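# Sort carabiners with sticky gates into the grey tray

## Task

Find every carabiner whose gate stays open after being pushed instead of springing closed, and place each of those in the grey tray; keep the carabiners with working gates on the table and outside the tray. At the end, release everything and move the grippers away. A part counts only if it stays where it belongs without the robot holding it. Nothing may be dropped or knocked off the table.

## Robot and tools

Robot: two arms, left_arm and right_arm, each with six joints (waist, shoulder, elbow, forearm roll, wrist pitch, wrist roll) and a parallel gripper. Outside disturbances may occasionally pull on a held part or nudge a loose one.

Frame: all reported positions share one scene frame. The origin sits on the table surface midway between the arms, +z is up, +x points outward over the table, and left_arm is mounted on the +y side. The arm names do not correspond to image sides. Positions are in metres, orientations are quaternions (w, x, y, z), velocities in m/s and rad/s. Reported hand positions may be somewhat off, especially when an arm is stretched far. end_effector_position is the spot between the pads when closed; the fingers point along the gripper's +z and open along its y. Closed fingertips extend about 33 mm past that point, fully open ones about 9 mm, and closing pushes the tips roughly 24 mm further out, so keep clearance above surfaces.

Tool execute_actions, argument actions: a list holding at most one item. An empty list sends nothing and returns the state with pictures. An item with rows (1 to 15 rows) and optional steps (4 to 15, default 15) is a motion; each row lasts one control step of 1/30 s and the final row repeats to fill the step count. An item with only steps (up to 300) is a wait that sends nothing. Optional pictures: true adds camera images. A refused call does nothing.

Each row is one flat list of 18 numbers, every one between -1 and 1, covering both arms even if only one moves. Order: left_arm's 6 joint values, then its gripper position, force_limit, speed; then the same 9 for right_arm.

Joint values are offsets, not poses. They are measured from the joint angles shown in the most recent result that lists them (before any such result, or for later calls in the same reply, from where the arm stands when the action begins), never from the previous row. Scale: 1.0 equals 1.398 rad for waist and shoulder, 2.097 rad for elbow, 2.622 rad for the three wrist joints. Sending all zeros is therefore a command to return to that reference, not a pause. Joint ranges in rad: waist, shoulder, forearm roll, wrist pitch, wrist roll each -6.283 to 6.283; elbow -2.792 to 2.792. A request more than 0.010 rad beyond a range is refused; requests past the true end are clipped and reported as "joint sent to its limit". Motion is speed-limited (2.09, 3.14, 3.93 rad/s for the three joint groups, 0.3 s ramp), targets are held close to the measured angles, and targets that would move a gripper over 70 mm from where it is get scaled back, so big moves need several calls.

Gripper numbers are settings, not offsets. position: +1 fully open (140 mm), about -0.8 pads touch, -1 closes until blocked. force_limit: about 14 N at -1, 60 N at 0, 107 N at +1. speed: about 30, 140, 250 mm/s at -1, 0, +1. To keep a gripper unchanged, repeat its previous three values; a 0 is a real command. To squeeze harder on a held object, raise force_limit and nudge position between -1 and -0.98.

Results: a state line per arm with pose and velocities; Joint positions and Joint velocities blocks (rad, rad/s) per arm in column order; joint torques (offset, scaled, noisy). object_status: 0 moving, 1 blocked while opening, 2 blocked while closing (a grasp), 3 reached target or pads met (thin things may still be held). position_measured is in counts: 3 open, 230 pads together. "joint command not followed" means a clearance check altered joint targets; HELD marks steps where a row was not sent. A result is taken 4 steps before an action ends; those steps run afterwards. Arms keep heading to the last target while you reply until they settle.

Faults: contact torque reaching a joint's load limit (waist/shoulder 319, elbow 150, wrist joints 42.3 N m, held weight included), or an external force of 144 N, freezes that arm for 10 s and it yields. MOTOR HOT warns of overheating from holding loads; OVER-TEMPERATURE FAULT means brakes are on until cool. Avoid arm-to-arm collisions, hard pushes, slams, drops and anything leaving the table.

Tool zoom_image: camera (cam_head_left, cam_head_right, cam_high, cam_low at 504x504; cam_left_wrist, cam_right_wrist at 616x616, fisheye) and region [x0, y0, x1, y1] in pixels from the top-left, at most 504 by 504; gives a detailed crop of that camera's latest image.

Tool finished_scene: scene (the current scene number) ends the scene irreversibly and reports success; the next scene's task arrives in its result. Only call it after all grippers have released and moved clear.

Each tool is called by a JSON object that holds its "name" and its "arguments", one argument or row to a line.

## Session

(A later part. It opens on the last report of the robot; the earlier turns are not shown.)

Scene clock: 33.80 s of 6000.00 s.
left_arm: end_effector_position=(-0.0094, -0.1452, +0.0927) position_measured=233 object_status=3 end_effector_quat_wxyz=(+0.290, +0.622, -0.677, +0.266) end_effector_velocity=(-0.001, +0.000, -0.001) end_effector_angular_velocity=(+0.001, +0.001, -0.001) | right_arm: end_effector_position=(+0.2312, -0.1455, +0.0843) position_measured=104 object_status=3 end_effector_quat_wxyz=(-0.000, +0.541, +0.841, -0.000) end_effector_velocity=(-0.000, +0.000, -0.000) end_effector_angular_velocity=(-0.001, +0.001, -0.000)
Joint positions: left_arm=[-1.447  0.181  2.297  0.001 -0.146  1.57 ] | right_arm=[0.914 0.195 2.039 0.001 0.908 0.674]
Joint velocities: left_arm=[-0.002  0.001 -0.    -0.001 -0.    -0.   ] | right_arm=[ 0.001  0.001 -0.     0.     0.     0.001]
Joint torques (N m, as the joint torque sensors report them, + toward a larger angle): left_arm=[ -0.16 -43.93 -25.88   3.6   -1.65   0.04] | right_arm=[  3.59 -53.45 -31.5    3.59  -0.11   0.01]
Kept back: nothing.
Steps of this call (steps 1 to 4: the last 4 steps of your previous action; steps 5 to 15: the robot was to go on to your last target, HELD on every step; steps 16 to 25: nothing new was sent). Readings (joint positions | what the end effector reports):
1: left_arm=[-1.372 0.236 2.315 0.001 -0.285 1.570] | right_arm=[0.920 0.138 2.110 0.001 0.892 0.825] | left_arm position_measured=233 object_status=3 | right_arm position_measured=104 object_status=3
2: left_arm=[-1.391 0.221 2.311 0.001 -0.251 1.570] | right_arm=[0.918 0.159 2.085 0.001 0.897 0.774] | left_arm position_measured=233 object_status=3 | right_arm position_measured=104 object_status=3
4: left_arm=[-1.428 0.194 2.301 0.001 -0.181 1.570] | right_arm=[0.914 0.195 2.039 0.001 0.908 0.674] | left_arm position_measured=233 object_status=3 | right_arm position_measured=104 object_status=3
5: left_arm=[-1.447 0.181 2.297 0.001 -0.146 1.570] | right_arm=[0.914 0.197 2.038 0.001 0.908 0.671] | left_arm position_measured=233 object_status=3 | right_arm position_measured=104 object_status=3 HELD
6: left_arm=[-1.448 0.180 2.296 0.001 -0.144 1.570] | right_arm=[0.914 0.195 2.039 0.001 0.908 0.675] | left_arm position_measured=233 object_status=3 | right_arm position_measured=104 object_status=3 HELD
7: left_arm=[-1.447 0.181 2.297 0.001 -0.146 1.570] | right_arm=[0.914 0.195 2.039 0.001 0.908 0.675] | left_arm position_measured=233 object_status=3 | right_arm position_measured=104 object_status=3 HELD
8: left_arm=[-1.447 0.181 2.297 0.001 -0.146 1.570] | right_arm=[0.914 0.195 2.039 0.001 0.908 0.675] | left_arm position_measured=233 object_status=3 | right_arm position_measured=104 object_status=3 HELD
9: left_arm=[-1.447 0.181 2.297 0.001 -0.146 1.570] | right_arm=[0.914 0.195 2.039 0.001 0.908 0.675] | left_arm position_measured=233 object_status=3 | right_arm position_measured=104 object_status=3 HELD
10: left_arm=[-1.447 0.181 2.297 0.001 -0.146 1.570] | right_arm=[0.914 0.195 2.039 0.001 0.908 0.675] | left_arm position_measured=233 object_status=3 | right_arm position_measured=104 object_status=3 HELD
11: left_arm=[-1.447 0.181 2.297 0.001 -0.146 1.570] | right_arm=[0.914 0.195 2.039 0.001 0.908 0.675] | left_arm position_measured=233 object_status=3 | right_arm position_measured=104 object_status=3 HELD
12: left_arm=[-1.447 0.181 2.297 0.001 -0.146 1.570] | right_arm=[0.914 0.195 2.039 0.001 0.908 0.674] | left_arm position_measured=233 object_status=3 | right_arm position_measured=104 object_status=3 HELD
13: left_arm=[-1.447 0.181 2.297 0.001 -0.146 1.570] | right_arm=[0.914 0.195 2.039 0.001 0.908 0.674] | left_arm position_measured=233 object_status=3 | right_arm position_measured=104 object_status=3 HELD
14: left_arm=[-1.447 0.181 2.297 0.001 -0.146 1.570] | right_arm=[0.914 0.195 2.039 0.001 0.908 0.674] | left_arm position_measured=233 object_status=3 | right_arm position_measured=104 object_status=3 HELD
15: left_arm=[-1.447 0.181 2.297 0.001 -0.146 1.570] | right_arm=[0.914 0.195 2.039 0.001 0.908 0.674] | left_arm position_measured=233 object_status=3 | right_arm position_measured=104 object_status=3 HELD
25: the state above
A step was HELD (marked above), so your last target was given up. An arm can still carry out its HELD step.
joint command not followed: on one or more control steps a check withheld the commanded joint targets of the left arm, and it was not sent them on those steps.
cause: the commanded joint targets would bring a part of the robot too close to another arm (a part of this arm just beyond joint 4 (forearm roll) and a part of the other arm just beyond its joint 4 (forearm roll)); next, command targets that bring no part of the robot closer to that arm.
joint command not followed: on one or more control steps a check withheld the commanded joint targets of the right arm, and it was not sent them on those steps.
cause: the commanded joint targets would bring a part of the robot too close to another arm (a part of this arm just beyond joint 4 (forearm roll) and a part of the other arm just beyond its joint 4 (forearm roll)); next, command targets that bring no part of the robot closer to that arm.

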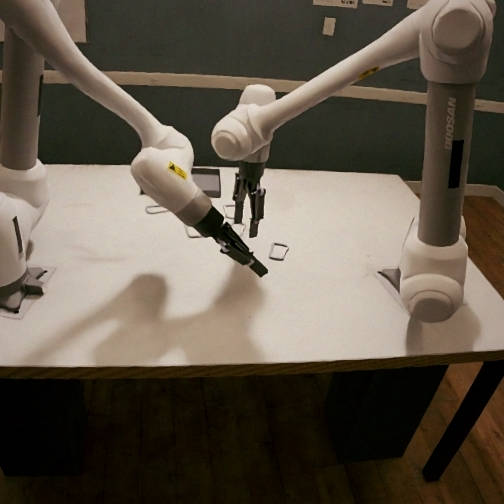

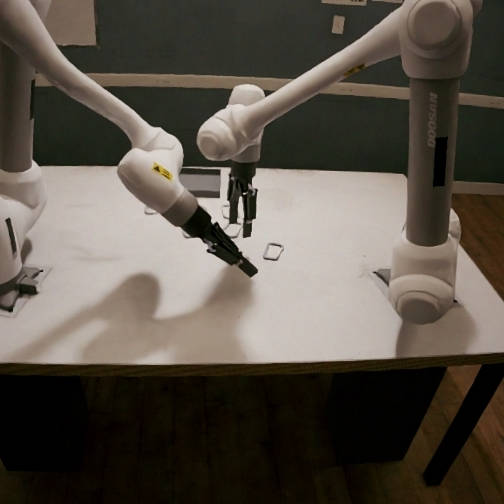

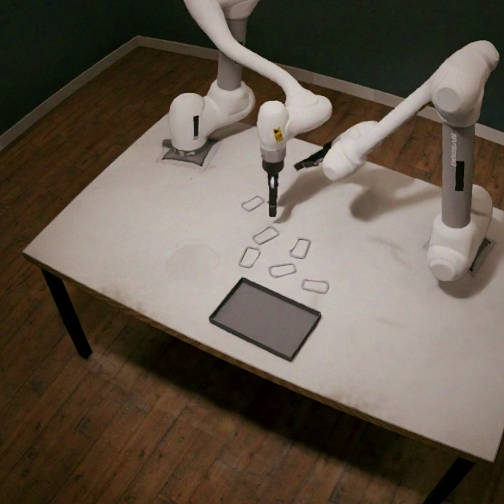

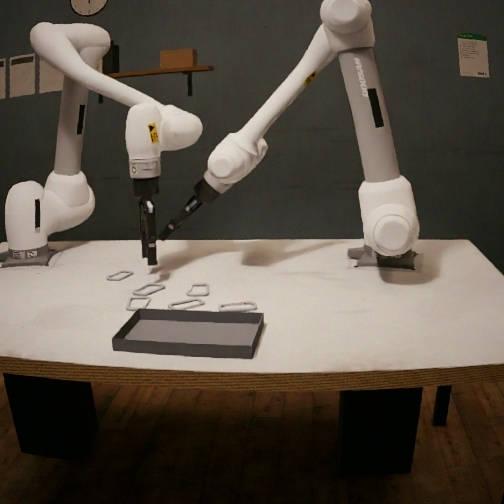

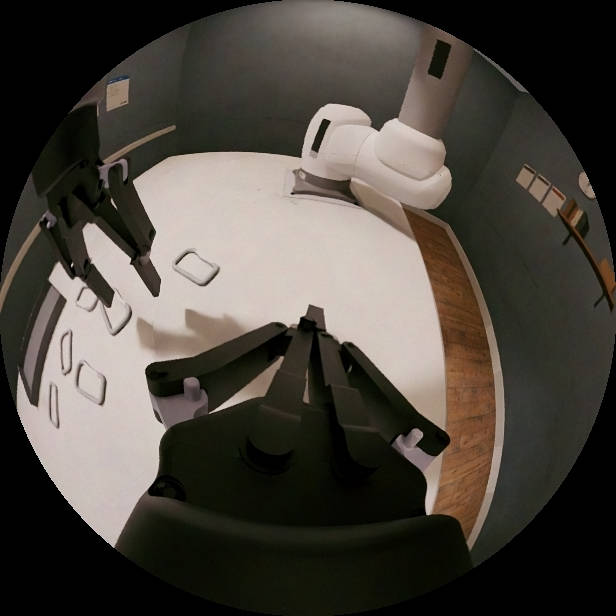

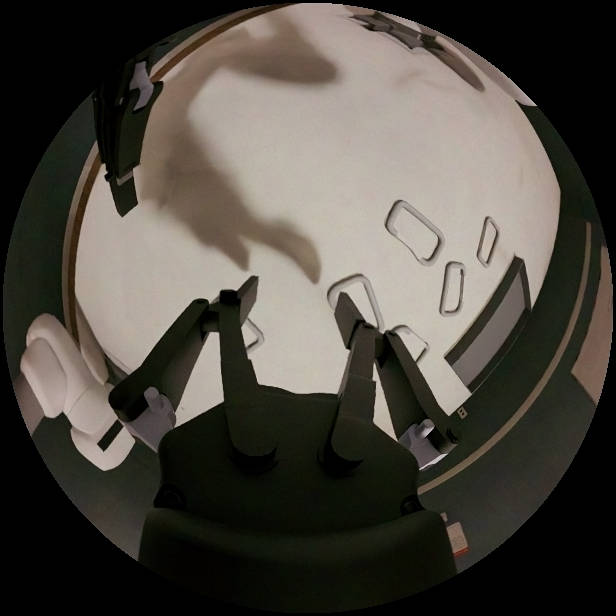

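Freed. Move the left away first.

{"name": "execute_actions", "arguments": {
  "actions": [
    {"rows":[[-0.68,-0.2,-0.046,0,0.2,0,-1,0,0,0,0,0,0,0,0,0.2,-0.5,0]],"steps":15}
  ]
}}

{"name": "execute_actions", "arguments": {
  "actions": [
    {"rows":[[0,0,0,0,0,0,-1,0,0,-0.0165,0.177,-0.1535,0,0.0286,-0.503,0.2,-0.5,0]],"steps":15}
  ]
}}

Scene clock: 34.30 s of 6000.00 s.
left_arm: end_effector_position=(-0.0162, -0.1442, +0.0953) position_measured=233 object_status=3 end_effector_quat_wxyz=(+0.290, +0.619, -0.680, +0.264) end_effector_velocity=(-0.052, +0.009, +0.022) end_effector_angular_velocity=(+0.024, -0.003, -0.076) | right_arm: end_effector_position=(+0.2312, -0.1455, +0.0843) position_measured=104 object_status=3 end_effector_quat_wxyz=(-0.000, +0.541, +0.841, -0.000) end_effector_velocity=(+0.000, -0.000, -0.001) end_effector_angular_velocity=(-0.002, +0.001, -0.000)
Joint positions: left_arm=[-1.456  0.175  2.295  0.001 -0.135  1.57 ] | right_arm=[0.914 0.195 2.039 0.001 0.908 0.674]
Joint velocities: left_arm=[-0.076 -0.048 -0.016 -0.001  0.088  0.003] | right_arm=[-0.     0.002  0.    -0.    -0.     0.   ]
Joint torques (N m, as the joint torque sensors report them, + toward a larger angle): left_arm=[  1.82 -44.91 -27.69   3.55  -1.87  -0.01] | right_arm=[  3.24 -53.05 -31.32   3.61  -0.1   -0.23]
Kept back: nothing.
A step of this action was HELD (marked below), so the last 4 steps of it were dropped. An arm can still carry out its HELD step.
Steps of this call (steps 1 to 4: nothing new was sent; steps 5 to 15: the first 11 steps of this action). Readings (joint positions | what the end effector reports):
5: left_arm=[-1.447 0.181 2.297 0.001 -0.146 1.570] | right_arm=[0.914 0.195 2.039 0.001 0.908 0.674] | left_arm position_measured=233 object_status=3 | right_arm position_measured=104 object_status=3 HELD
6: left_arm=[-1.447 0.181 2.297 0.001 -0.146 1.570] | right_arm=[0.914 0.195 2.039 0.001 0.908 0.674] | left_arm position_measured=233 object_status=3 | right_arm position_measured=104 object_status=3
8: left_arm=[-1.447 0.181 2.297 0.001 -0.146 1.570] | right_arm=[0.914 0.195 2.039 0.001 0.908 0.674] | left_arm position_measured=233 object_status=3 | right_arm position_measured=104 object_status=3
12: left_arm=[-1.451 0.179 2.296 0.001 -0.142 1.570] | right_arm=[0.914 0.195 2.039 0.001 0.908 0.674] | left_arm position_measured=233 object_status=3 | right_arm position_measured=104 object_status=3
15: the state above
joint command not followed: on one or more control steps a check withheld the commanded joint targets of the left arm, and it was not sent them on those steps.
cause: the commanded joint targets would bring a part of the robot too close to another arm (a part of this arm just beyond joint 4 (forearm roll) and a part of the other arm just beyond its joint 4 (forearm roll)); next, command targets that bring no part of the robot closer to that arm.

Scene clock: 34.67 s of 6000.00 s.
left_arm: end_effector_position=(-0.0163, -0.1441, +0.0954) position_measured=233 object_status=3 end_effector_quat_wxyz=(+0.290, +0.619, -0.680, +0.264) end_effector_velocity=(-0.001, -0.000, -0.001) end_effector_angular_velocity=(-0.000, -0.001, -0.002) | right_arm: end_effector_position=(+0.2429, -0.1255, +0.0847) position_measured=104 object_status=3 end_effector_quat_wxyz=(-0.000, +0.494, +0.870, +0.000) end_effector_velocity=(+0.000, +0.001, +0.000) end_effector_angular_velocity=(+0.002, -0.001, +0.006)
Joint positions: left_arm=[-1.457  0.175  2.295  0.001 -0.135  1.57 ] | right_arm=[0.912 0.227 1.997 0.001 0.918 0.562]
Joint velocities: left_arm=[-0.001  0.002  0.    -0.    -0.002  0.002] | right_arm=[-0.    -0.     0.    -0.    -0.002 -0.007]
Joint torques (N m, as the joint torque sensors report them, + toward a larger angle): left_arm=[  0.6  -44.84 -26.26   3.45  -1.59   0.02] | right_arm=[  5.48 -57.13 -31.22   3.48   0.54  -0.11]
Kept back: nothing.
A step of this action was HELD (marked below), so the last 4 steps of it were dropped. An arm can still carry out its HELD step.
Steps of this call (steps 1 to 11: the first 11 steps of this action). Readings (joint positions | what the end effector reports):
1: left_arm=[-1.459 0.173 2.294 0.001 -0.132 1.570] | right_arm=[0.914 0.195 2.039 0.001 0.908 0.674] | left_arm position_measured=233 object_status=3 | right_arm position_measured=104 object_status=3
2: left_arm=[-1.461 0.173 2.294 0.001 -0.131 1.570] | right_arm=[0.914 0.196 2.036 0.001 0.908 0.666] | left_arm position_measured=233 object_status=3 | right_arm position_measured=104 object_status=3
4: left_arm=[-1.459 0.174 2.294 0.001 -0.132 1.570] | right_arm=[0.913 0.212 2.015 0.001 0.913 0.611] | left_arm position_measured=233 object_status=3 | right_arm position_measured=104 object_status=3
6: left_arm=[-1.457 0.174 2.295 0.001 -0.134 1.570] | right_arm=[0.911 0.229 1.995 0.001 0.918 0.557] | left_arm position_measured=233 object_status=3 | right_arm position_measured=104 object_status=3 HELD
7: left_arm=[-1.457 0.175 2.295 0.001 -0.134 1.570] | right_arm=[0.912 0.227 1.996 0.001 0.918 0.562] | left_arm position_measured=233 object_status=3 | right_arm position_measured=104 object_status=3 HELD
8: left_arm=[-1.457 0.175 2.295 0.001 -0.135 1.570] | right_arm=[0.912 0.227 1.997 0.001 0.918 0.562] | left_arm position_measured=233 object_status=3 | right_arm position_measured=104 object_status=3 HELD
9: left_arm=[-1.457 0.175 2.295 0.001 -0.135 1.570] | right_arm=[0.912 0.227 1.997 0.001 0.918 0.562] | left_arm position_measured=233 object_status=3 | right_arm position_measured=104 object_status=3 HELD
10: left_arm=[-1.457 0.175 2.295 0.001 -0.135 1.570] | right_arm=[0.912 0.227 1.997 0.001 0.918 0.562] | left_arm position_measured=233 object_status=3 | right_arm position_measured=104 object_status=3 HELD
11: the state above HELD
joint command not followed: on one or more control steps a check withheld the commanded joint targets of the right arm, and it was not sent them on those steps. On the call's last step the targets were still withheld.
cause: the commanded joint targets would bring a part of the robot too close to another arm (a part of this arm just beyond joint 4 (forearm roll) and a part of the other arm just beyond its joint 4 (forearm roll)); next, command targets that bring no part of the robot closer to that arm.

{"name": "execute_actions", "arguments": {
  "actions": [
    {"rows":[[-0.6,-0.1,0,0,0,0,-1,0,0,0,0,0,0,0,0,0.2,-0.5,0]],"steps":15}
  ]
}}

{"name": "execute_actions", "arguments": {
  "actions": [
    {"steps":12}
  ]
}}

Scene clock: 35.13 s of 6000.00 s.
left_arm: end_effector_position=(-0.0249, -0.1439, +0.0979) position_measured=233 object_status=3 end_effector_quat_wxyz=(+0.293, +0.614, -0.684, +0.263) end_effector_velocity=(-0.068, +0.002, +0.022) end_effector_angular_velocity=(-0.032, +0.003, -0.097) | right_arm: end_effector_position=(+0.2430, -0.1255, +0.0847) position_measured=104 object_status=3 end_effector_quat_wxyz=(-0.000, +0.494, +0.870, +0.000) end_effector_velocity=(-0.000, -0.000, +0.001) end_effector_angular_velocity=(+0.001, +0.000, -0.001)
Joint positions: left_arm=[-1.469  0.171  2.295  0.001 -0.135  1.57 ] | right_arm=[0.912 0.227 1.997 0.001 0.918 0.562]
Joint velocities: left_arm=[-0.097 -0.032 -0.     0.     0.    -0.   ] | right_arm=[ 0.    -0.002  0.001  0.001  0.     0.   ]
Joint torques (N m, as the joint torque sensors report them, + toward a larger angle): left_arm=[ -1.62 -42.27 -26.73   3.78  -1.75   0.04] | right_arm=[  2.77 -56.81 -31.09   3.61  -0.02  -0.38]
Kept back: nothing.
A step of this action was HELD (marked below), so the last 4 steps of it were dropped. An arm can still carry out its HELD step.
Steps of this call (steps 1 to 3: nothing new was sent; steps 4 to 14: the first 11 steps of this action). Readings (joint positions | what the end effector reports):
4: left_arm=[-1.457 0.175 2.295 0.001 -0.135 1.570] | right_arm=[0.912 0.227 1.997 0.001 0.918 0.561] | left_arm position_measured=233 object_status=3 | right_arm position_measured=104 object_status=3 HELD
5: left_arm=[-1.457 0.175 2.295 0.001 -0.135 1.570] | right_arm=[0.912 0.227 1.997 0.001 0.918 0.561] | left_arm position_measured=233 object_status=3 | right_arm position_measured=104 object_status=3
7: left_arm=[-1.457 0.175 2.295 0.001 -0.135 1.570] | right_arm=[0.912 0.227 1.997 0.001 0.918 0.561] | left_arm position_measured=233 object_status=3 | right_arm position_measured=104 object_status=3
11: left_arm=[-1.462 0.174 2.295 0.001 -0.135 1.570] | right_arm=[0.912 0.227 1.997 0.001 0.918 0.562] | left_arm position_measured=233 object_status=3 | right_arm position_measured=104 object_status=3
14: the state above
joint command not followed: on one or more control steps a check withheld the commanded joint targets of the left arm, and it was not sent them on those steps.
cause: the commanded joint targets would bring a part of the robot too close to another arm (a part of this arm just beyond joint 4 (forearm roll) and a part of the other arm just beyond its joint 4 (forearm roll)); next, command targets that bring no part of the robot closer to that arm.

Scene clock: 35.53 s of 6000.00 s.
left_arm: end_effector_position=(-0.0789, -0.1398, +0.1142) position_measured=233 object_status=3 end_effector_quat_wxyz=(+0.311, +0.584, -0.703, +0.259) end_effector_velocity=(-0.142, +0.017, +0.044) end_effector_angular_velocity=(-0.063, +0.010, -0.207) | right_arm: end_effector_position=(+0.2429, -0.1255, +0.0847) position_measured=104 object_status=3 end_effector_quat_wxyz=(-0.000, +0.494, +0.870, +0.000) end_effector_velocity=(+0.000, +0.000, +0.000) end_effector_angular_velocity=(+0.000, +0.000, -0.000)
Joint positions: left_arm=[-1.547  0.148  2.295  0.001 -0.135  1.57 ] | right_arm=[0.912 0.227 1.997 0.001 0.918 0.562]
Joint velocities: left_arm=[-0.205 -0.063 -0.     0.001  0.     0.002] | right_arm=[-0.  0. -0.  0.  0. -0.]
Joint torques (N m, as the joint torque sensors report them, + toward a larger angle): left_arm=[  0.49 -42.26 -26.58   3.55  -1.67   0.09] | right_arm=[  3.79 -58.4  -31.61   3.34  -0.06  -0.23]
Kept back: nothing.
Steps of this call (steps 1 to 12: nothing new was sent). Readings (joint positions | what the end effector reports):
1: left_arm=[-1.473 0.170 2.295 0.001 -0.135 1.570] | right_arm=[0.912 0.227 1.997 0.001 0.918 0.562] | left_arm position_measured=233 object_status=3 | right_arm position_measured=104 object_status=3
2: left_arm=[-1.477 0.169 2.295 0.001 -0.135 1.570] | right_arm=[0.912 0.227 1.997 0.001 0.918 0.562] | left_arm position_measured=233 object_status=3 | right_arm position_measured=104 object_status=3
4: left_arm=[-1.489 0.165 2.295 0.001 -0.135 1.570] | right_arm=[0.912 0.227 1.997 0.001 0.918 0.562] | left_arm position_measured=233 object_status=3 | right_arm position_measured=104 object_status=3
8: left_arm=[-1.517 0.157 2.295 0.001 -0.135 1.570] | right_arm=[0.912 0.227 1.997 0.001 0.918 0.562] | left_arm position_measured=233 object_status=3 | right_arm position_measured=104 object_status=3
12: the state above

Moving slowly (scaled near other arm). Reissue.

{"name": "execute_actions", "arguments": {
  "actions": [
    {"rows":[[-0.6,-0.15,0,0,0.1,0,-1,0,0,0,0,0,0,0,0,0.2,-0.5,0]],"steps":15}
  ]
}}

{"name": "execute_actions", "arguments": {
  "actions": [
    {"steps":10}
  ]
}}

Scene clock: 36.00 s of 6000.00 s.
left_arm: end_effector_position=(-0.2013, -0.0926, +0.1438) position_measured=233 object_status=3 end_effector_quat_wxyz=(-0.329, -0.517, +0.758, -0.224) end_effector_velocity=(-0.360, +0.177, +0.070) end_effector_angular_velocity=(+0.049, -0.020, -0.589) | right_arm: end_effector_position=(+0.2429, -0.1255, +0.0847) position_measured=104 object_status=3 end_effector_quat_wxyz=(-0.000, +0.494, +0.870, +0.000) end_effector_velocity=(+0.000, +0.001, +0.001) end_effector_angular_velocity=(+0.002, -0.000, +0.000)
Joint positions: left_arm=[-1.737  0.073  2.295  0.001 -0.046  1.57 ] | right_arm=[0.912 0.227 1.997 0.001 0.918 0.562]
Joint velocities: left_arm=[-0.588 -0.191  0.     0.     0.244  0.001] | right_arm=[-0.    -0.001 -0.001  0.001 -0.    -0.001]
Joint torques (N m, as the joint torque sensors report them, + toward a larger angle): left_arm=[ -2.07 -35.01 -28.66   3.82  -1.54   0.02] | right_arm=[  3.56 -55.77 -31.49   3.52   0.04  -0.26]
Steps of this call (steps 1 to 3: nothing new was sent; steps 4 to 14: the first 11 steps of this action). Readings (joint positions | what the end effector reports):
4: left_arm=[-1.560 0.144 2.295 0.001 -0.135 1.570] | right_arm=[0.912 0.227 1.997 0.001 0.918 0.562] | left_arm position_measured=233 object_status=3 | right_arm position_measured=104 object_status=3
5: left_arm=[-1.565 0.142 2.295 0.001 -0.134 1.570] | right_arm=[0.912 0.227 1.997 0.001 0.918 0.562] | left_arm position_measured=233 object_status=3 | right_arm position_measured=104 object_status=3
7: left_arm=[-1.595 0.128 2.295 0.001 -0.117 1.570] | right_arm=[0.912 0.227 1.997 0.001 0.918 0.562] | left_arm position_measured=233 object_status=3 | right_arm position_measured=104 object_status=3
11: left_arm=[-1.678 0.094 2.295 0.001 -0.073 1.570] | right_arm=[0.912 0.227 1.997 0.001 0.918 0.562] | left_arm position_measured=233 object_status=3 | right_arm position_measured=104 object_status=3
14: the state above

Scene clock: 36.33 s of 6000.00 s.
left_arm: end_effector_position=(-0.3175, -0.0235, +0.1626) position_measured=233 object_status=3 end_effector_quat_wxyz=(-0.344, -0.439, +0.809, -0.187) end_effector_velocity=(-0.328, +0.232, +0.044) end_effector_angular_velocity=(+0.026, -0.020, -0.607) | right_arm: end_effector_position=(+0.2429, -0.1255, +0.0847) position_measured=104 object_status=3 end_effector_quat_wxyz=(-0.000, +0.494, +0.870, +0.000) end_effector_velocity=(+0.001, +0.001, -0.000) end_effector_angular_velocity=(+0.000, -0.000, -0.001)
Joint positions: left_arm=[-1.938  0.021  2.295  0.001  0.02   1.57 ] | right_arm=[0.912 0.227 1.997 0.001 0.918 0.562]
Joint velocities: left_arm=[-0.605 -0.122 -0.    -0.001  0.155  0.004] | right_arm=[-0.     0.001 -0.001 -0.    -0.     0.001]
Joint torques (N m, as the joint torque sensors report them, + toward a larger angle): left_arm=[  1.35 -31.54 -30.02   4.02  -1.6    0.02] | right_arm=[  5.06 -59.46 -31.42   3.35  -0.14  -0.47]
Kept back: nothing.
Steps of this call (steps 1 to 4: the last 4 steps of your previous action; steps 5 to 10: the robot went on to your last target). Readings (joint positions | what the end effector reports):
1: left_arm=[-1.757 0.067 2.295 0.001 -0.038 1.570] | right_arm=[0.912 0.227 1.997 0.001 0.918 0.562] | left_arm position_measured=233 object_status=3 | right_arm position_measured=104 object_status=3
2: left_arm=[-1.777 0.061 2.295 0.001 -0.030 1.570] | right_arm=[0.912 0.227 1.997 0.001 0.918 0.562] | left_arm position_measured=233 object_status=3 | right_arm position_measured=104 object_status=3
4: left_arm=[-1.817 0.050 2.295 0.001 -0.016 1.570] | right_arm=[0.912 0.227 1.997 0.001 0.918 0.562] | left_arm position_measured=233 object_status=3 | right_arm position_measured=104 object_status=3
8: left_arm=[-1.897 0.030 2.295 0.001 0.009 1.570] | right_arm=[0.912 0.227 1.997 0.001 0.918 0.562] | left_arm position_measured=233 object_status=3 | right_arm position_measured=104 object_status=3
10: the state above

{"name": "execute_actions", "arguments": {
  "actions": [
    {"rows":[[-0.33,-0.06,0,0,0.22,0,-1,0,0,-0.015,0.155,-0.134,0,0.025,-0.461,0.2,-0.5,0]],"steps":15}
  ]
}}

{"name": "execute_actions", "arguments": {
  "actions": [
    {"steps":12}
  ],
  "pictures": true
}}

{"name": "zoom_image", "arguments": {
  "camera": "cam_right_wrist",
  "region": [200, 180, 420, 400]
}}

Scene clock: 36.90 s of 6000.00 s.
left_arm: end_effector_position=(-0.4167, +0.1632, +0.1323) position_measured=233 object_status=3 end_effector_quat_wxyz=(-0.251, -0.319, +0.910, -0.088) end_effector_velocity=(+0.005, +0.401, -0.110) end_effector_angular_velocity=(+0.541, -0.679, -0.536) | right_arm: end_effector_position=(+0.2887, -0.0528, +0.0795) position_measured=104 object_status=3 end_effector_quat_wxyz=(-0.000, +0.231, +0.973, -0.000) end_effector_velocity=(+0.157, +0.239, -0.034) end_effector_angular_velocity=(-0.002, +0.002, +2.623)
Joint positions: left_arm=[-2.26  -0.037  2.295  0.001  0.345  1.57 ] | right_arm=[ 0.9    0.35   1.837  0.001  0.955 -0.016]
Joint velocities: left_arm=[-0.536 -0.094  0.     0.     0.962  0.001] | right_arm=[-0.042  0.421 -0.544 -0.     0.127 -2.665]
Joint torques (N m, as the joint torque sensors report them, + toward a larger angle): left_arm=[ -1.61 -30.26 -31.94   4.21  -1.47   0.05] | right_arm=[  4.04 -70.1  -31.95   3.46  -0.42  -0.18]
Steps of this call (steps 1 to 6: the robot went on to your last target; steps 7 to 17: the first 11 steps of this action). Readings (joint positions | what the end effector reports):
7: left_arm=[-2.082 -0.005 2.295 0.001 0.055 1.570] | right_arm=[0.912 0.227 1.997 0.001 0.918 0.562] | left_arm position_measured=233 object_status=3 | right_arm position_measured=104 object_status=3
8: left_arm=[-2.102 -0.009 2.295 0.001 0.063 1.570] | right_arm=[0.912 0.228 1.994 0.001 0.919 0.555] | left_arm position_measured=233 object_status=3 | right_arm position_measured=104 object_status=3
10: left_arm=[-2.135 -0.015 2.295 0.001 0.114 1.570] | right_arm=[0.911 0.242 1.976 0.001 0.923 0.499] | left_arm position_measured=233 object_status=3 | right_arm position_measured=104 object_status=3
14: left_arm=[-2.206 -0.028 2.295 0.001 0.248 1.570] | right_arm=[0.904 0.305 1.894 0.001 0.942 0.234] | left_arm position_measured=233 object_status=3 | right_arm position_measured=104 object_status=3
17: the state above

Scene clock: 37.30 s of 6000.00 s.
left_arm: end_effector_position=(-0.4019, +0.2648, +0.1115) position_measured=233 object_status=3 end_effector_quat_wxyz=(-0.151, -0.261, +0.953, -0.041) end_effector_velocity=(+0.003, +0.010, -0.002) end_effector_angular_velocity=(+0.013, -0.022, -0.015) | right_arm: end_effector_position=(+0.3234, -0.0009, +0.0699) position_measured=104 object_status=3 end_effector_quat_wxyz=(-0.001, -0.076, +0.997, -0.000) end_effector_velocity=(+0.002, +0.002, +0.001) end_effector_angular_velocity=(+0.002, -0.001, +0.024)
Joint positions: left_arm=[-2.399 -0.062  2.295  0.001  0.595  1.57 ] | right_arm=[ 0.891  0.443  1.716  0.001  0.983 -0.645]
Joint velocities: left_arm=[-0.015 -0.002 -0.     0.     0.027 -0.   ] | right_arm=[-0.     0.002 -0.005 -0.     0.001 -0.024]
Joint torques (N m, as the joint torque sensors report them, + toward a larger angle): left_arm=[  1.28 -26.51 -31.9    4.32  -0.78   0.09] | right_arm=[  0.88 -80.98 -32.69   3.55  -0.16  -0.01]
Kept back: nothing.
Steps of this call (steps 1 to 4: the last 4 steps of your previous action; steps 5 to 12: the robot went on to your last target). Readings (joint positions | what the end effector reports):
1: left_arm=[-2.278 -0.041 2.295 0.001 0.378 1.570] | right_arm=[0.898 0.364 1.818 0.001 0.960 -0.109] | left_arm position_measured=233 object_status=3 | right_arm position_measured=104 object_status=3
2: left_arm=[-2.296 -0.044 2.295 0.001 0.411 1.570] | right_arm=[0.897 0.378 1.800 0.001 0.964 -0.202] | left_arm position_measured=233 object_status=3 | right_arm position_measured=104 object_status=3
4: left_arm=[-2.333 -0.051 2.295 0.001 0.477 1.570] | right_arm=[0.895 0.404 1.767 0.001 0.971 -0.376] | left_arm position_measured=233 object_status=3 | right_arm position_measured=104 object_status=3
8: left_arm=[-2.390 -0.061 2.295 0.001 0.579 1.570] | right_arm=[0.891 0.437 1.724 0.001 0.981 -0.601] | left_arm position_measured=233 object_status=3 | right_arm position_measured=104 object_status=3
12: the state above

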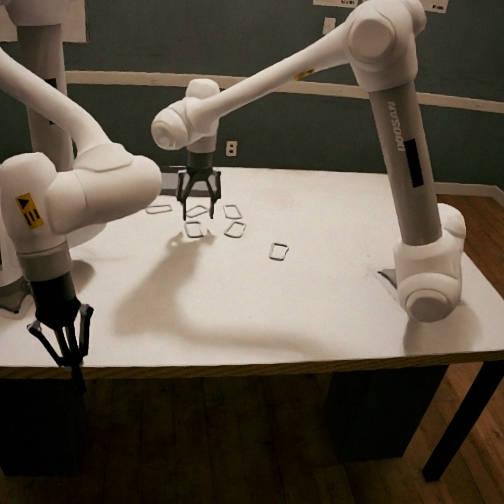

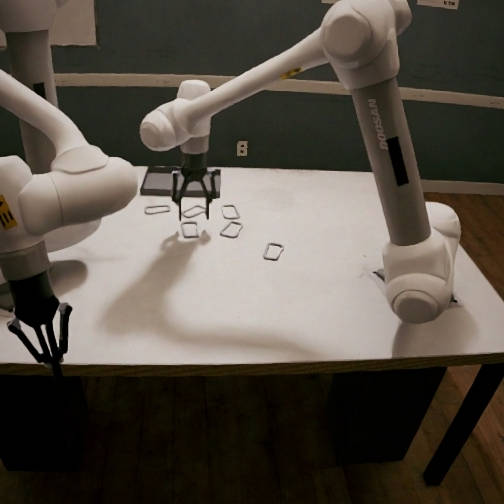

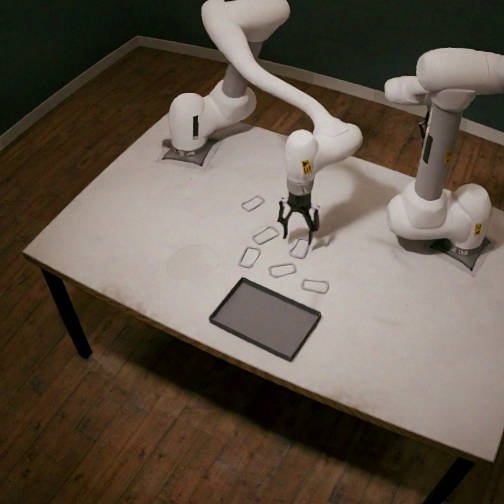

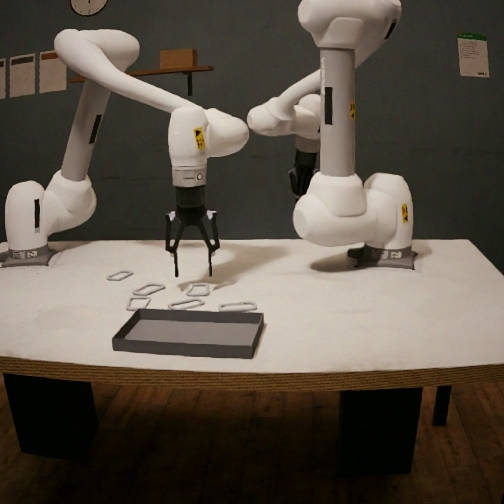

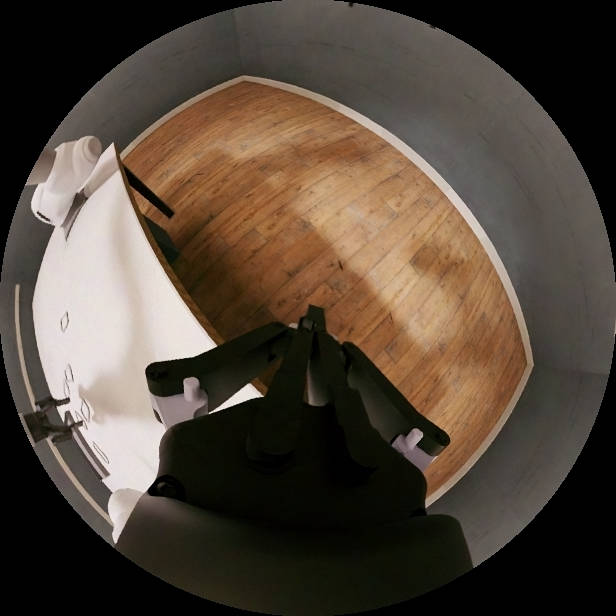

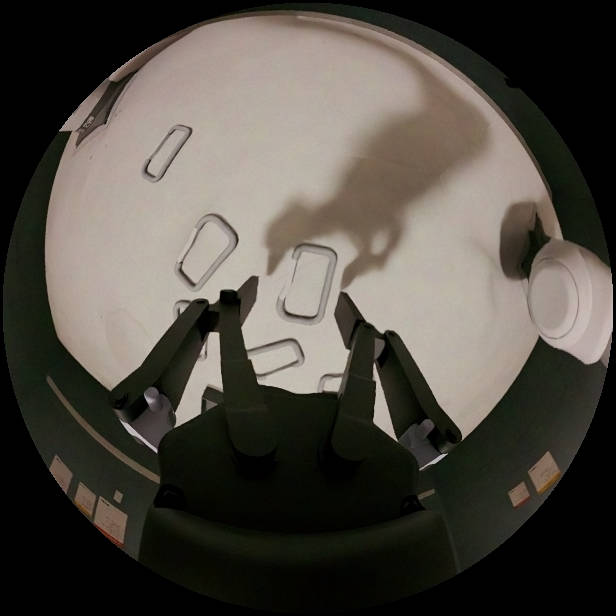

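Region (200, 180, 420, 400) of cam_right_wrist's 616x616 image, scaled by 2.291, with more detail than that image has.

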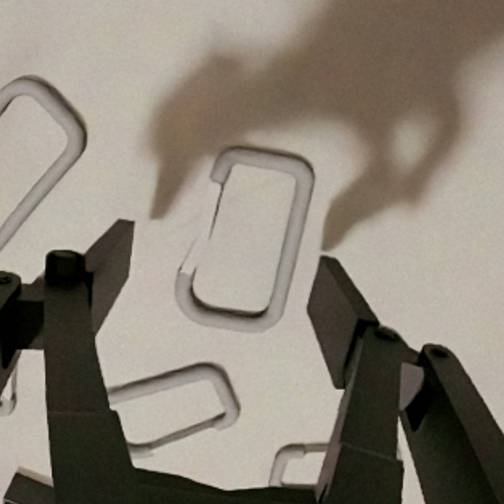

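{"name": "execute_actions", "arguments": {
  "actions": [
    {"rows":[[0,0,0,0,0,0,-1,0,0,0.0134,0.004,0.004,0,-0.004,0.005,0.2,-0.5,0],[0,0,0,0,0,0,-1,0,0,0.0134,0.004,0.004,0,-0.004,0.005,0.2,-0.5,0],[0,0,0,0,0,0,-1,0,0,0.0134,0.004,0.004,0,-0.004,0.005,0.2,-0.5,0],[0,0,0,0,0,0,-1,0,0,0.0134,0.0236,0.0079,0,-0.019,0.005,0.2,-0.5,0]],"steps":14}
  ]
}}

{"name": "execute_actions", "arguments": {
  "actions": [
    {"rows":[[0,0,0,0,0,0,-1,0,0,0,0,0,0,0,0,-1,-0.3,-0.3]],"steps":15}
  ]
}}

{"name": "execute_actions", "arguments": {
  "actions": [
    {"steps":6}
  ],
  "pictures": true
}}

{"name": "zoom_image", "arguments": {
  "camera": "cam_right_wrist",
  "region": [200, 180, 420, 400]
}}

Scene clock: 38.17 s of 6000.00 s.
left_arm: end_effector_position=(-0.4019, +0.2648, +0.1115) position_measured=233 object_status=3 end_effector_quat_wxyz=(-0.151, -0.261, +0.953, -0.041) end_effector_velocity=(-0.001, +0.000, +0.000) end_effector_angular_velocity=(-0.001, +0.001, -0.002) | right_arm: end_effector_position=(+0.3123, +0.0067, +0.0398) position_measured=104 object_status=3 end_effector_quat_wxyz=(-0.001, -0.079, +0.997, -0.000) end_effector_velocity=(-0.001, +0.007, -0.021) end_effector_angular_velocity=(+0.009, -0.004, +0.001)
Joint positions: left_arm=[-2.399 -0.062  2.295  0.001  0.595  1.57 ] | right_arm=[ 0.909  0.474  1.732  0.001  0.936 -0.632]
Joint velocities: left_arm=[-0.002 -0.    -0.     0.    -0.002  0.   ] | right_arm=[ 0.005  0.024  0.008  0.    -0.042  0.004]
Joint torques (N m, as the joint torque sensors report them, + toward a larger angle): left_arm=[ -0.37 -24.96 -32.27   4.31  -0.48   0.03] | right_arm=[  4.13 -85.25 -33.57   3.48  -0.12  -0.67]
Steps of this call (steps 1 to 16: the robot went on to your last target; steps 17 to 26: the first 10 steps of this action). Readings (joint positions | what the end effector reports):
17: left_arm=[-2.400 -0.062 2.295 0.001 0.597 1.570] | right_arm=[0.891 0.443 1.716 0.001 0.983 -0.647] | left_arm position_measured=233 object_status=3 | right_arm position_measured=104 object_status=3
18: left_arm=[-2.400 -0.062 2.295 0.001 0.597 1.570] | right_arm=[0.893 0.444 1.717 0.001 0.982 -0.645] | left_arm position_measured=233 object_status=3 | right_arm position_measured=104 object_status=3
20: left_arm=[-2.399 -0.062 2.295 0.001 0.597 1.570] | right_arm=[0.903 0.447 1.722 0.001 0.976 -0.637] | left_arm position_measured=233 object_status=3 | right_arm position_measured=104 object_status=3
24: left_arm=[-2.399 -0.062 2.295 0.001 0.596 1.570] | right_arm=[0.908 0.471 1.731 0.001 0.942 -0.633] | left_arm position_measured=233 object_status=3 | right_arm position_measured=104 object_status=3
26: the state above

Scene clock: 38.67 s of 6000.00 s.
left_arm: end_effector_position=(-0.4019, +0.2648, +0.1115) position_measured=233 object_status=3 end_effector_quat_wxyz=(-0.151, -0.261, +0.953, -0.041) end_effector_velocity=(+0.000, -0.000, -0.001) end_effector_angular_velocity=(+0.001, -0.001, +0.001) | right_arm: end_effector_position=(+0.3123, +0.0072, +0.0385) position_measured=158 object_status=0 end_effector_quat_wxyz=(-0.000, -0.079, +0.997, +0.000) end_effector_velocity=(+0.001, +0.002, +0.001) end_effector_angular_velocity=(+0.003, -0.001, -0.000)
Joint positions: left_arm=[-2.399 -0.062  2.295  0.001  0.595  1.57 ] | right_arm=[ 0.909  0.476  1.732  0.001  0.934 -0.632]
Joint velocities: left_arm=[ 0.001  0.001  0.    -0.    -0.    -0.001] | right_arm=[-0.     0.001 -0.004  0.001  0.    -0.   ]
Joint torques (N m, as the joint torque sensors report them, + toward a larger angle): left_arm=[ -0.54 -24.94 -32.24   4.27  -0.62   0.05] | right_arm=[  1.82 -55.3  -14.47   1.96   1.14  -0.29]
Steps of this call (steps 1 to 4: the last 4 steps of your previous action; steps 5 to 15: the first 11 steps of this action, its rows measured from where the robot was after step 4). Readings (joint positions | what the end effector reports):
4: left_arm=[-2.399 -0.062 2.295 0.001 0.595 1.570] | right_arm=[0.909 0.476 1.732 0.001 0.934 -0.632] | left_arm position_measured=233 object_status=3 | right_arm position_measured=104 object_status=3
5: left_arm=[-2.399 -0.062 2.295 0.001 0.595 1.570] | right_arm=[0.909 0.476 1.732 0.001 0.934 -0.632] | left_arm position_measured=233 object_status=3 | right_arm position_measured=104 object_status=0
6: left_arm=[-2.399 -0.062 2.295 0.001 0.595 1.570] | right_arm=[0.909 0.476 1.733 0.001 0.934 -0.632] | left_arm position_measured=233 object_status=3 | right_arm position_measured=106 object_status=0
8: left_arm=[-2.399 -0.062 2.295 0.001 0.595 1.570] | right_arm=[0.909 0.476 1.733 0.001 0.934 -0.632] | left_arm position_measured=233 object_status=3 | right_arm position_measured=117 object_status=0
12: left_arm=[-2.399 -0.062 2.295 0.001 0.595 1.570] | right_arm=[0.909 0.476 1.733 0.001 0.934 -0.632] | left_arm position_measured=233 object_status=3 | right_arm position_measured=140 object_status=0
15: the state above

Scene clock: 38.87 s of 6000.00 s.
left_arm: end_effector_position=(-0.4019, +0.2648, +0.1115) position_measured=233 object_status=3 end_effector_quat_wxyz=(-0.151, -0.261, +0.953, -0.041) end_effector_velocity=(+0.000, -0.001, +0.001) end_effector_angular_velocity=(-0.000, +0.001, +0.003) | right_arm: end_effector_position=(+0.3123, +0.0071, +0.0385) position_measured=161 object_status=2 end_effector_quat_wxyz=(-0.000, -0.079, +0.997, +0.000) end_effector_velocity=(-0.000, -0.000, -0.001) end_effector_angular_velocity=(-0.001, +0.001, -0.001)
Joint positions: left_arm=[-2.399 -0.062  2.295  0.001  0.595  1.57 ] | right_arm=[ 0.909  0.476  1.732  0.001  0.934 -0.632]
Joint velocities: left_arm=[ 0.001 -0.001 -0.    -0.     0.    -0.001] | right_arm=[-0.     0.001  0.     0.001  0.001  0.001]
Joint torques (N m, as the joint torque sensors report them, + toward a larger angle): left_arm=[ -0.33 -24.92 -31.91   4.25  -0.6    0.03] | right_arm=[ -0.28 -57.16 -13.7    1.81   1.89  -0.12]
Kept back: nothing.
Steps of this call (steps 1 to 4: the last 4 steps of your previous action; steps 5 to 6: the robot went on to your last target). Readings (joint positions | what the end effector reports):
1: left_arm=[-2.399 -0.062 2.295 0.001 0.595 1.570] | right_arm=[0.909 0.476 1.732 0.001 0.934 -0.632] | left_arm position_measured=233 object_status=3 | right_arm position_measured=161 object_status=0
2: left_arm=[-2.399 -0.062 2.295 0.001 0.595 1.570] | right_arm=[0.909 0.476 1.732 0.001 0.934 -0.632] | left_arm position_measured=233 object_status=3 | right_arm position_measured=161 object_status=0
4: left_arm=[-2.399 -0.062 2.295 0.001 0.595 1.570] | right_arm=[0.909 0.476 1.732 0.001 0.934 -0.632] | left_arm position_measured=233 object_status=3 | right_arm position_measured=161 object_status=0
6: the state above

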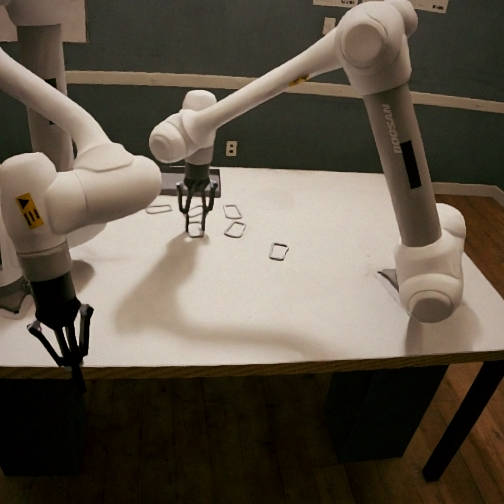

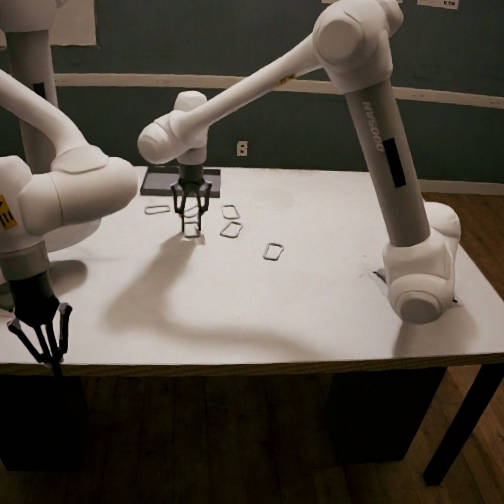

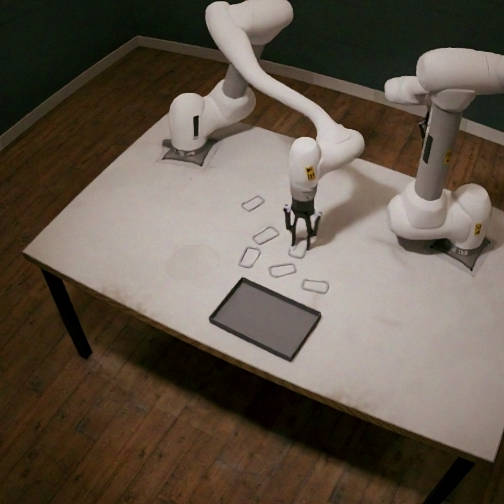

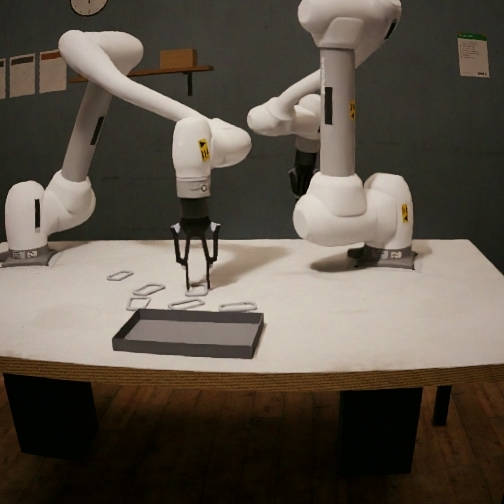

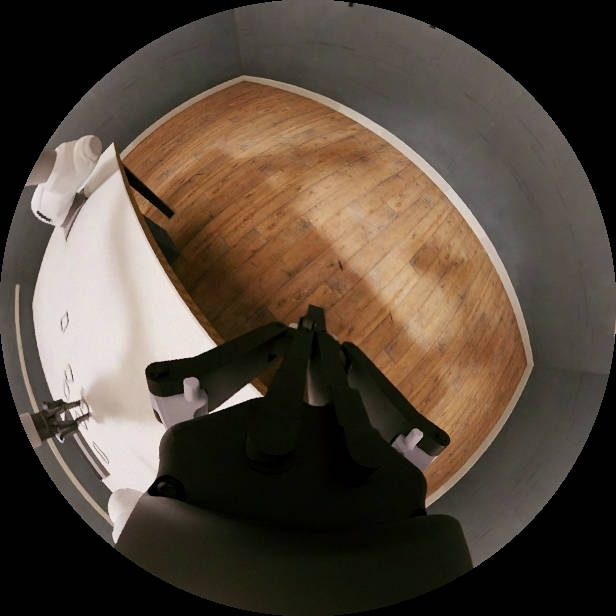

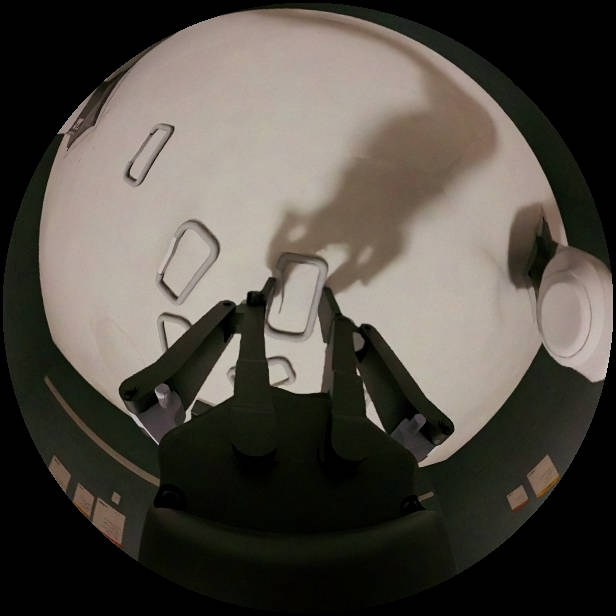

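Region (200, 180, 420, 400) of cam_right_wrist's 616x616 image, scaled by 2.291, with more detail than that image has.

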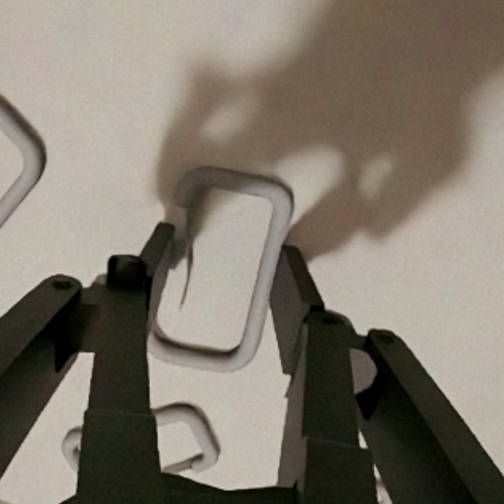

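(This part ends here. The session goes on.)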